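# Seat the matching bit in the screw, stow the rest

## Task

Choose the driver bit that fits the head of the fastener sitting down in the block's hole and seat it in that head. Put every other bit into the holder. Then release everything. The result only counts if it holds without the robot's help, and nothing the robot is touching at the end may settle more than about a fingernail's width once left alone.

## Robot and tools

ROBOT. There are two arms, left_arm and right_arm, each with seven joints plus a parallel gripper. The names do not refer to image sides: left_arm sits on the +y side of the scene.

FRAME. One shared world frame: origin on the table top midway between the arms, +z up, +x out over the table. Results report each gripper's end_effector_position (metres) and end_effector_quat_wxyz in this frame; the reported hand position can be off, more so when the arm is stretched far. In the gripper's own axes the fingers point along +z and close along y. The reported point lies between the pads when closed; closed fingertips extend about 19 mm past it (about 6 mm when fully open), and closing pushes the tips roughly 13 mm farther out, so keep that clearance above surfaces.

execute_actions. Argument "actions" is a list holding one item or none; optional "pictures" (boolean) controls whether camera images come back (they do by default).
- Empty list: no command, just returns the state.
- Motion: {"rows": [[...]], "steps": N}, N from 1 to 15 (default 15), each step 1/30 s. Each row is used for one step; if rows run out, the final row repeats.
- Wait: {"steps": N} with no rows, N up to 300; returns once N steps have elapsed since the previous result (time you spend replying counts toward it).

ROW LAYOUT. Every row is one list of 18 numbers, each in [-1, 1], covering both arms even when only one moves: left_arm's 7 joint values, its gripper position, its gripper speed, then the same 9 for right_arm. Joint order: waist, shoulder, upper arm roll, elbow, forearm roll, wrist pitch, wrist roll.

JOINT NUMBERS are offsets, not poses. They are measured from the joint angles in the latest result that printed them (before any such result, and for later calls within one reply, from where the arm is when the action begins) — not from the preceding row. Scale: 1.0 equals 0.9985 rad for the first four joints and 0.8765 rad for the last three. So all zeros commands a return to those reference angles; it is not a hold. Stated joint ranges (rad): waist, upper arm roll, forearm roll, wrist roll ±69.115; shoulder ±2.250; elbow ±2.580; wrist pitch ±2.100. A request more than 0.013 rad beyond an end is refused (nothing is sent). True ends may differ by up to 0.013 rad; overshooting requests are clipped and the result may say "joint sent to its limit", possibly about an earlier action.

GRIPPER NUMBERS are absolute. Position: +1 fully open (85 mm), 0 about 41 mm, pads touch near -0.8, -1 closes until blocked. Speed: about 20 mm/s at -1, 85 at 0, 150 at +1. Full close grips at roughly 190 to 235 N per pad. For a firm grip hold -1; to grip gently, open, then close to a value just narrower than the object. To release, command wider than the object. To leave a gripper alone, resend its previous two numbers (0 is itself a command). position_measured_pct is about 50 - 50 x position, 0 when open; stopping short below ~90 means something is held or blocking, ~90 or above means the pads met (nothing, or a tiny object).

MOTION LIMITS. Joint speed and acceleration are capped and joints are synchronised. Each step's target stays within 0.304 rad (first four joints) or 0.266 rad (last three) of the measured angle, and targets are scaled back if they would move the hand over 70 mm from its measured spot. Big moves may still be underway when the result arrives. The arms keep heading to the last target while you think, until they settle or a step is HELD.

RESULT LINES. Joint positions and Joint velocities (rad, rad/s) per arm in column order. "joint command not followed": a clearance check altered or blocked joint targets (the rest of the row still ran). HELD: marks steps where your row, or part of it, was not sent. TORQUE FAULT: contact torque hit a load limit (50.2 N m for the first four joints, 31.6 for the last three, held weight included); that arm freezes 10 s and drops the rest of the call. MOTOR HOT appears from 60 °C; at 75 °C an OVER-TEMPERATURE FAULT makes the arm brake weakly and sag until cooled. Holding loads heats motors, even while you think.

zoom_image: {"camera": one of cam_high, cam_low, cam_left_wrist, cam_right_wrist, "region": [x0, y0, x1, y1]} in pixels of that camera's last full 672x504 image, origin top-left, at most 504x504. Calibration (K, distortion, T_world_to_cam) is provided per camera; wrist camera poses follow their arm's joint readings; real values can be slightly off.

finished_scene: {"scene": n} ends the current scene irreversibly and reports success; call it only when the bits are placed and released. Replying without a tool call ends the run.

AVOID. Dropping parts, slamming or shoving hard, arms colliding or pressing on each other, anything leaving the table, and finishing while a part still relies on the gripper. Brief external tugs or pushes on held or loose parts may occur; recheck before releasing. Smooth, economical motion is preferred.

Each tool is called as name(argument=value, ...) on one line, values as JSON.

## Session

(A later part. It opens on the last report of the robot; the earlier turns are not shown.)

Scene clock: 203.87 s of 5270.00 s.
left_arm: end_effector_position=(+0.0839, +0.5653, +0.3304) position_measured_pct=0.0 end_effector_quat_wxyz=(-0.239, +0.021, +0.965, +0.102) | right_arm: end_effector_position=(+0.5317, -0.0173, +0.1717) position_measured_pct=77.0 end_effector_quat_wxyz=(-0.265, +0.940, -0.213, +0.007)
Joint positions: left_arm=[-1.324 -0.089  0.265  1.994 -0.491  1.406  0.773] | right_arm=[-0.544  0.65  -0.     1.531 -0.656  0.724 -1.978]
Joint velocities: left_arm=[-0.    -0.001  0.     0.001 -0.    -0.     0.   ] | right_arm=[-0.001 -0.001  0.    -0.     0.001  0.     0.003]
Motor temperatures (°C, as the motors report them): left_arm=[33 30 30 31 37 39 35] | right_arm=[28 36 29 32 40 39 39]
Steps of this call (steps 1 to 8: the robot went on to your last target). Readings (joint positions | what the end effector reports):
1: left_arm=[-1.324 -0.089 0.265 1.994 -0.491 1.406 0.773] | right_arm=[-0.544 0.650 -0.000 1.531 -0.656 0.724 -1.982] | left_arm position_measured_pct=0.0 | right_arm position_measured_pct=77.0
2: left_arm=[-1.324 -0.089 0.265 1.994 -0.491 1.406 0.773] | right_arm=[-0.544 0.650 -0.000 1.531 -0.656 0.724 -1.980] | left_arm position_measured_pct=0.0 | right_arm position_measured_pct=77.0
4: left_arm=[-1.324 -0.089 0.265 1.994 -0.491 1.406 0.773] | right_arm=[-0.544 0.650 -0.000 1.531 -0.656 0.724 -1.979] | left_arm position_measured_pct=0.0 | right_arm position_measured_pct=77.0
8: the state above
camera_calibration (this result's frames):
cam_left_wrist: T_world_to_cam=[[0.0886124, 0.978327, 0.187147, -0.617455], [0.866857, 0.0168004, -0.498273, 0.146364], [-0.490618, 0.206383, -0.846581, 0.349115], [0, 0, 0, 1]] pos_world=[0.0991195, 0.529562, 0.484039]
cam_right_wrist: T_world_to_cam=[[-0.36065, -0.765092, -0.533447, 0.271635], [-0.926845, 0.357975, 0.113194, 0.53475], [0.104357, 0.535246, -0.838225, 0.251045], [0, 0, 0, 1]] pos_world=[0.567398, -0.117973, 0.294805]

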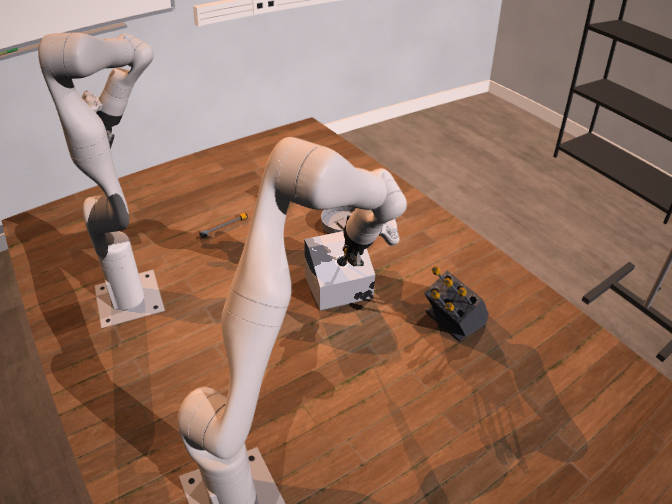

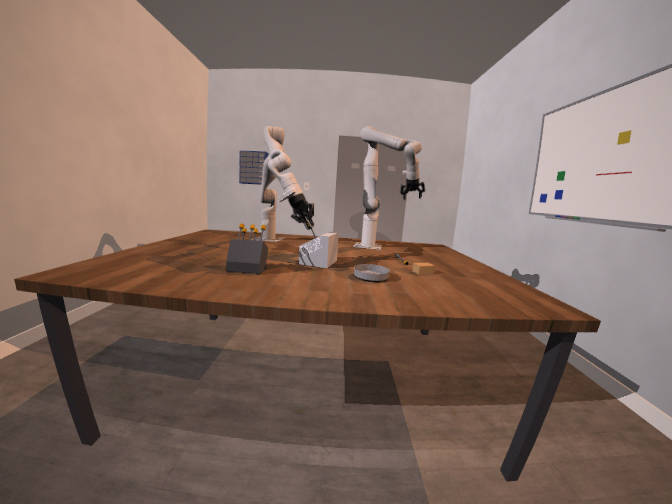

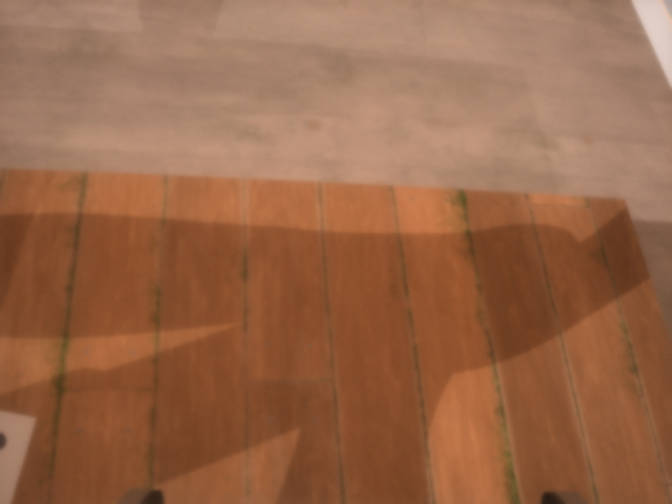

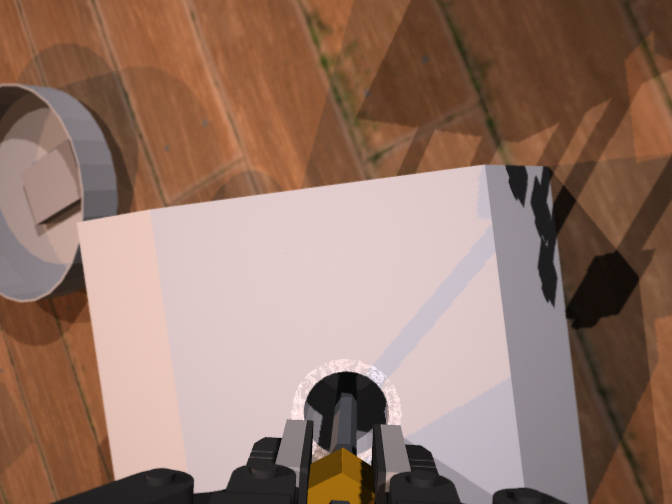

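Went in freely.

execute_actions(actions=[{"rows":[[0,0,0,0,0,0,0,1,0,-0.0027,0.0049,0,0.0003,-0.0032,-0.0065,0.0024,-1,-0.3]],"steps":10}], pictures=false)

execute_actions(actions=[{"rows":[[0,0,0,0,0,0,0,1,0,-0.0027,0.0049,0,0.0003,-0.0032,-0.0065,0.0024,-1,-0.3]],"steps":10}], pictures=false)

execute_actions(actions=[{"rows":[[0,0,0,0,0,0,0,1,0,-0.0018,0.0033,0,0.0002,-0.0021,-0.0043,0.0016,-1,-0.3]],"steps":10}], pictures=false)

Scene clock: 206.93 s of 5270.00 s.
left_arm: end_effector_position=(+0.0839, +0.5653, +0.3304) position_measured_pct=0.0 end_effector_quat_wxyz=(-0.239, +0.021, +0.965, +0.102) | right_arm: end_effector_position=(+0.5320, -0.0158, +0.1692) position_measured_pct=77.0 end_effector_quat_wxyz=(-0.265, +0.940, -0.213, +0.007)
Joint positions: left_arm=[-1.324 -0.089  0.265  1.994 -0.491  1.406  0.773] | right_arm=[-0.547  0.655 -0.     1.531 -0.659  0.718 -1.976]
Joint velocities: left_arm=[ 0.  0.  0.  0.  0.  0. -0.] | right_arm=[-0.001  0.002  0.001 -0.    -0.    -0.001  0.   ]
Motor temperatures (°C, as the motors report them): left_arm=[33 30 30 31 37 39 35] | right_arm=[28 36 29 32 40 39 39]
Steps of this call (steps 1 to 15: the robot went on to your last target; steps 16 to 82: nothing new was sent; steps 83 to 92: all 10 steps of this action). Readings (joint positions | what the end effector reports):
83: left_arm=[-1.324 -0.089 0.265 1.994 -0.491 1.406 0.773] | right_arm=[-0.545 0.651 0.000 1.531 -0.656 0.724 -1.977] | left_arm position_measured_pct=0.0 | right_arm position_measured_pct=77.0
84: left_arm=[-1.324 -0.089 0.265 1.994 -0.491 1.406 0.773] | right_arm=[-0.545 0.652 0.000 1.531 -0.657 0.722 -1.977] | left_arm position_measured_pct=0.0 | right_arm position_measured_pct=77.0
86: left_arm=[-1.324 -0.089 0.265 1.994 -0.491 1.406 0.773] | right_arm=[-0.546 0.654 -0.000 1.531 -0.658 0.720 -1.976] | left_arm position_measured_pct=0.0 | right_arm position_measured_pct=77.0
90: left_arm=[-1.324 -0.089 0.265 1.994 -0.491 1.406 0.773] | right_arm=[-0.547 0.655 -0.000 1.531 -0.659 0.719 -1.976] | left_arm position_measured_pct=0.0 | right_arm position_measured_pct=77.0
92: the state above

Scene clock: 207.27 s of 5270.00 s.
left_arm: end_effector_position=(+0.0839, +0.5653, +0.3304) position_measured_pct=0.0 end_effector_quat_wxyz=(-0.239, +0.021, +0.965, +0.102) | right_arm: end_effector_position=(+0.5323, -0.0144, +0.1667) position_measured_pct=77.0 end_effector_quat_wxyz=(-0.265, +0.940, -0.213, +0.007)
Joint positions: left_arm=[-1.324 -0.089  0.265  1.994 -0.491  1.406  0.773] | right_arm=[-0.549  0.66  -0.     1.532 -0.662  0.713 -1.974]
Joint velocities: left_arm=[-0.    -0.001 -0.    -0.    -0.     0.    -0.   ] | right_arm=[-0.003  0.002 -0.001 -0.    -0.001 -0.001  0.002]
Motor temperatures (°C, as the motors report them): left_arm=[33 30 30 31 37 39 35] | right_arm=[28 36 29 32 40 39 39]
Steps of this call (steps 1 to 10: all 10 steps of this action). Readings (joint positions | what the end effector reports):
1: left_arm=[-1.324 -0.089 0.265 1.994 -0.491 1.406 0.773] | right_arm=[-0.547 0.656 0.000 1.531 -0.659 0.718 -1.975] | left_arm position_measured_pct=0.0 | right_arm position_measured_pct=77.0
2: left_arm=[-1.324 -0.089 0.265 1.994 -0.491 1.406 0.773] | right_arm=[-0.548 0.657 0.000 1.531 -0.660 0.716 -1.975] | left_arm position_measured_pct=0.0 | right_arm position_measured_pct=77.0
4: left_arm=[-1.324 -0.089 0.265 1.994 -0.491 1.406 0.773] | right_arm=[-0.549 0.659 -0.000 1.532 -0.661 0.714 -1.974] | left_arm position_measured_pct=0.0 | right_arm position_measured_pct=77.0
8: left_arm=[-1.324 -0.089 0.265 1.994 -0.491 1.406 0.773] | right_arm=[-0.549 0.660 -0.000 1.532 -0.662 0.713 -1.974] | left_arm position_measured_pct=0.0 | right_arm position_measured_pct=77.0
10: the state above

Scene clock: 207.60 s of 5270.00 s.
left_arm: end_effector_position=(+0.0839, +0.5653, +0.3304) position_measured_pct=0.0 end_effector_quat_wxyz=(-0.239, +0.021, +0.965, +0.102) | right_arm: end_effector_position=(+0.5329, -0.0141, +0.1660) position_measured_pct=77.0 end_effector_quat_wxyz=(-0.265, +0.940, -0.213, +0.008)
Joint positions: left_arm=[-1.324 -0.089  0.265  1.994 -0.491  1.406  0.773] | right_arm=[-0.55   0.661  0.001  1.532 -0.663  0.71  -1.972]
Joint velocities: left_arm=[ 0.    -0.001 -0.     0.002  0.    -0.     0.   ] | right_arm=[ 0.    -0.     0.001  0.    -0.001 -0.001 -0.001]
Motor temperatures (°C, as the motors report them): left_arm=[33 30 30 31 37 39 35] | right_arm=[28 36 29 32 40 39 39]
Steps of this call (steps 1 to 10: all 10 steps of this action). Readings (joint positions | what the end effector reports):
1: left_arm=[-1.324 -0.089 0.265 1.994 -0.491 1.406 0.773] | right_arm=[-0.550 0.660 0.000 1.532 -0.662 0.712 -1.973] | left_arm position_measured_pct=0.0 | right_arm position_measured_pct=77.0
2: left_arm=[-1.324 -0.089 0.265 1.994 -0.491 1.406 0.773] | right_arm=[-0.550 0.661 0.000 1.532 -0.663 0.711 -1.973] | left_arm position_measured_pct=0.0 | right_arm position_measured_pct=77.0
4: left_arm=[-1.324 -0.089 0.265 1.994 -0.491 1.406 0.773] | right_arm=[-0.550 0.661 0.000 1.532 -0.663 0.710 -1.972] | left_arm position_measured_pct=0.0 | right_arm position_measured_pct=77.0
8: left_arm=[-1.324 -0.089 0.265 1.994 -0.491 1.406 0.773] | right_arm=[-0.550 0.661 0.001 1.532 -0.663 0.710 -1.972] | left_arm position_measured_pct=0.0 | right_arm position_measured_pct=77.0
10: the state above

execute_actions(actions=[{"rows":[[0,0,0,0,0,0,0,1,0,0,0,0,0,0,0,0,0.3,0]],"steps":10}], pictures=false)

execute_actions(actions=[{"rows":[[0,0,0,0,0,0,0,1,0,0.049,-0.098,0,-0.011,0.062,0.13,-0.047,0.3,0]],"steps":15}])

Scene clock: 209.37 s of 5270.00 s.
left_arm: end_effector_position=(+0.0839, +0.5653, +0.3304) position_measured_pct=0.0 end_effector_quat_wxyz=(-0.239, +0.021, +0.965, +0.102) | right_arm: end_effector_position=(+0.5329, -0.0142, +0.1660) position_measured_pct=55.2 end_effector_quat_wxyz=(-0.265, +0.940, -0.213, +0.008)
Joint positions: left_arm=[-1.324 -0.089  0.265  1.994 -0.491  1.406  0.773] | right_arm=[-0.55   0.661  0.001  1.532 -0.663  0.71  -1.972]
Joint velocities: left_arm=[ 0. -0. -0.  0.  0. -0.  0.] | right_arm=[ 0.    -0.001  0.001 -0.     0.001  0.    -0.001]
Motor temperatures (°C, as the motors report them): left_arm=[33 30 30 31 37 39 35] | right_arm=[28 36 29 32 40 39 39]
Steps of this call (steps 1 to 15: the robot went on to your last target; steps 16 to 43: nothing new was sent; steps 44 to 53: all 10 steps of this action). Readings (joint positions | what the end effector reports):
44: left_arm=[-1.324 -0.089 0.265 1.994 -0.491 1.406 0.773] | right_arm=[-0.550 0.661 0.001 1.532 -0.663 0.710 -1.972] | left_arm position_measured_pct=0.0 | right_arm position_measured_pct=77.0
45: left_arm=[-1.324 -0.089 0.265 1.994 -0.491 1.406 0.773] | right_arm=[-0.550 0.661 0.001 1.532 -0.663 0.710 -1.972] | left_arm position_measured_pct=0.0 | right_arm position_measured_pct=77.0
47: left_arm=[-1.324 -0.089 0.265 1.994 -0.491 1.406 0.773] | right_arm=[-0.550 0.661 0.001 1.532 -0.663 0.710 -1.972] | left_arm position_measured_pct=0.0 | right_arm position_measured_pct=72.6
51: left_arm=[-1.324 -0.089 0.265 1.994 -0.491 1.406 0.773] | right_arm=[-0.550 0.661 0.001 1.532 -0.663 0.710 -1.972] | left_arm position_measured_pct=0.0 | right_arm position_measured_pct=61.1
53: the state above

Scene clock: 209.87 s of 5270.00 s.
left_arm: end_effector_position=(+0.0839, +0.5653, +0.3304) position_measured_pct=0.0 end_effector_quat_wxyz=(-0.239, +0.021, +0.965, +0.102) | right_arm: end_effector_position=(+0.5263, -0.0421, +0.2184) position_measured_pct=34.9 end_effector_quat_wxyz=(-0.266, +0.940, -0.213, +0.007)
Joint positions: left_arm=[-1.324 -0.089  0.265  1.994 -0.491  1.406  0.773] | right_arm=[-0.502  0.564  0.001  1.521 -0.609  0.823 -2.013]
Joint velocities: left_arm=[ 0.001 -0.002 -0.    -0.002 -0.    -0.     0.   ] | right_arm=[ 0.006 -0.008  0.     0.     0.     0.001 -0.001]
Motor temperatures (°C, as the motors report them): left_arm=[33 30 30 31 37 39 35] | right_arm=[28 36 29 32 40 39 39]
Steps of this call (steps 1 to 15: all 15 steps of this action). Readings (joint positions | what the end effector reports):
1: left_arm=[-1.324 -0.089 0.265 1.994 -0.491 1.406 0.773] | right_arm=[-0.549 0.660 0.001 1.532 -0.663 0.711 -1.972] | left_arm position_measured_pct=0.0 | right_arm position_measured_pct=52.4
2: left_arm=[-1.324 -0.089 0.265 1.994 -0.491 1.406 0.773] | right_arm=[-0.546 0.654 -0.000 1.532 -0.660 0.717 -1.975] | left_arm position_measured_pct=0.0 | right_arm position_measured_pct=49.2
4: left_arm=[-1.324 -0.089 0.265 1.994 -0.491 1.406 0.773] | right_arm=[-0.531 0.625 -0.001 1.530 -0.645 0.748 -1.986] | left_arm position_measured_pct=0.0 | right_arm position_measured_pct=43.3
8: left_arm=[-1.324 -0.089 0.265 1.994 -0.491 1.406 0.773] | right_arm=[-0.506 0.572 0.002 1.521 -0.613 0.814 -2.010] | left_arm position_measured_pct=0.0 | right_arm position_measured_pct=35.7
15: the state above
camera_calibration (this result's frames):
cam_left_wrist: T_world_to_cam=[[0.088615, 0.978326, 0.187149, -0.617457], [0.866858, 0.0167986, -0.498271, 0.146363], [-0.490616, 0.206386, -0.846582, 0.349114], [0, 0, 0, 1]] pos_world=[0.0991209, 0.529564, 0.484038]
cam_right_wrist: T_world_to_cam=[[-0.359242, -0.764318, -0.535502, 0.275338], [-0.9274, 0.356489, 0.113334, 0.533607], [0.104277, 0.537339, -0.836895, 0.303843], [0, 0, 0, 1]] pos_world=[0.562096, -0.143045, 0.341253]

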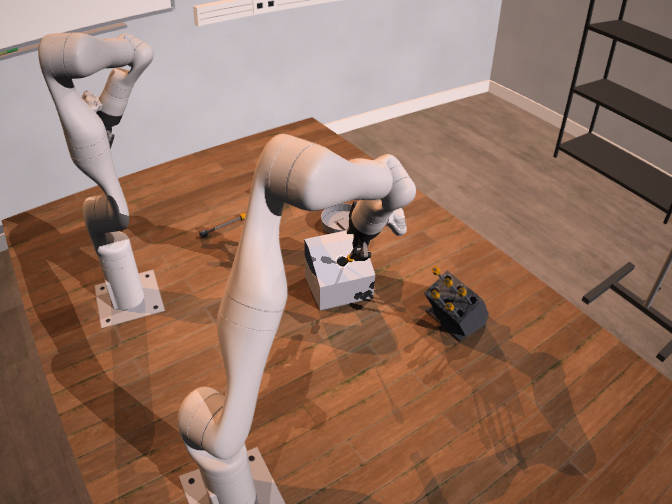

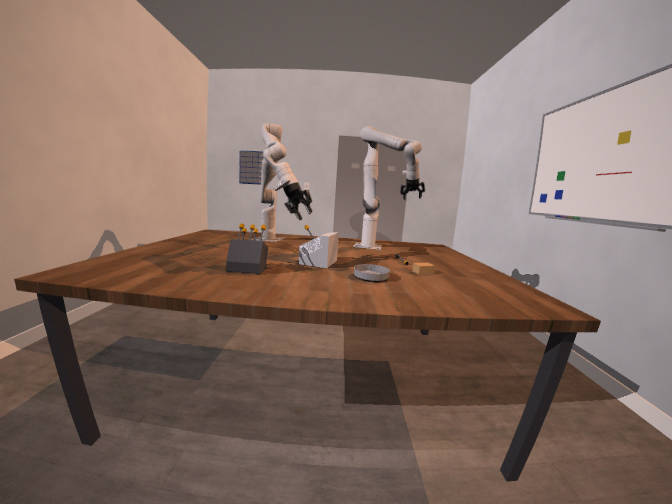

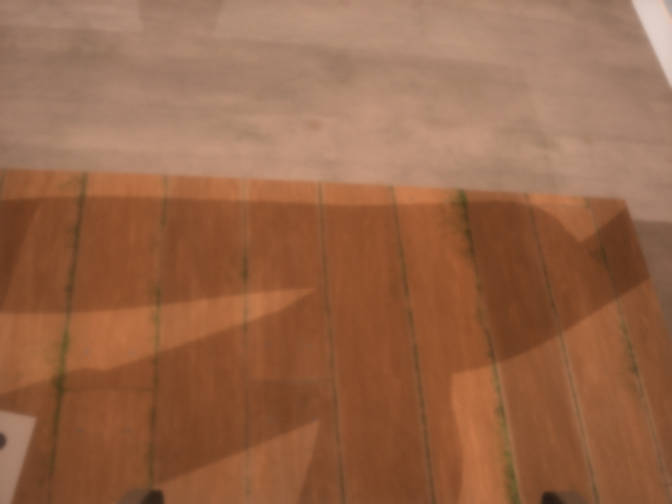

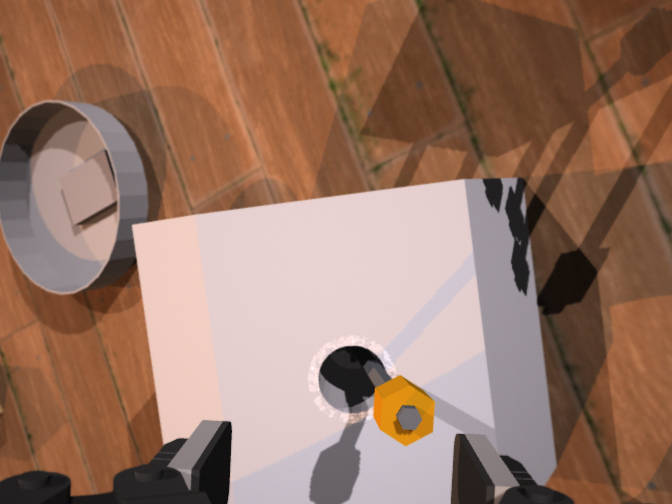

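zoom_image(camera="cam_right_wrist", region=[310,335,410,420])

Region (310, 335, 410, 420) of cam_right_wrist's 672x504 image, scaled by 5.040; it fills the top 428 rows of this view, and the rest is white.

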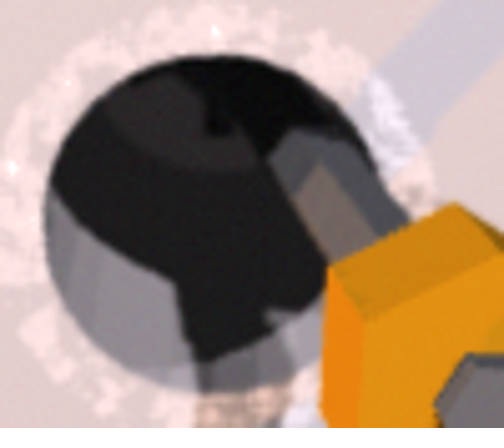

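Seated.

finished_scene(scene=2)

The scene is finished: the task was done.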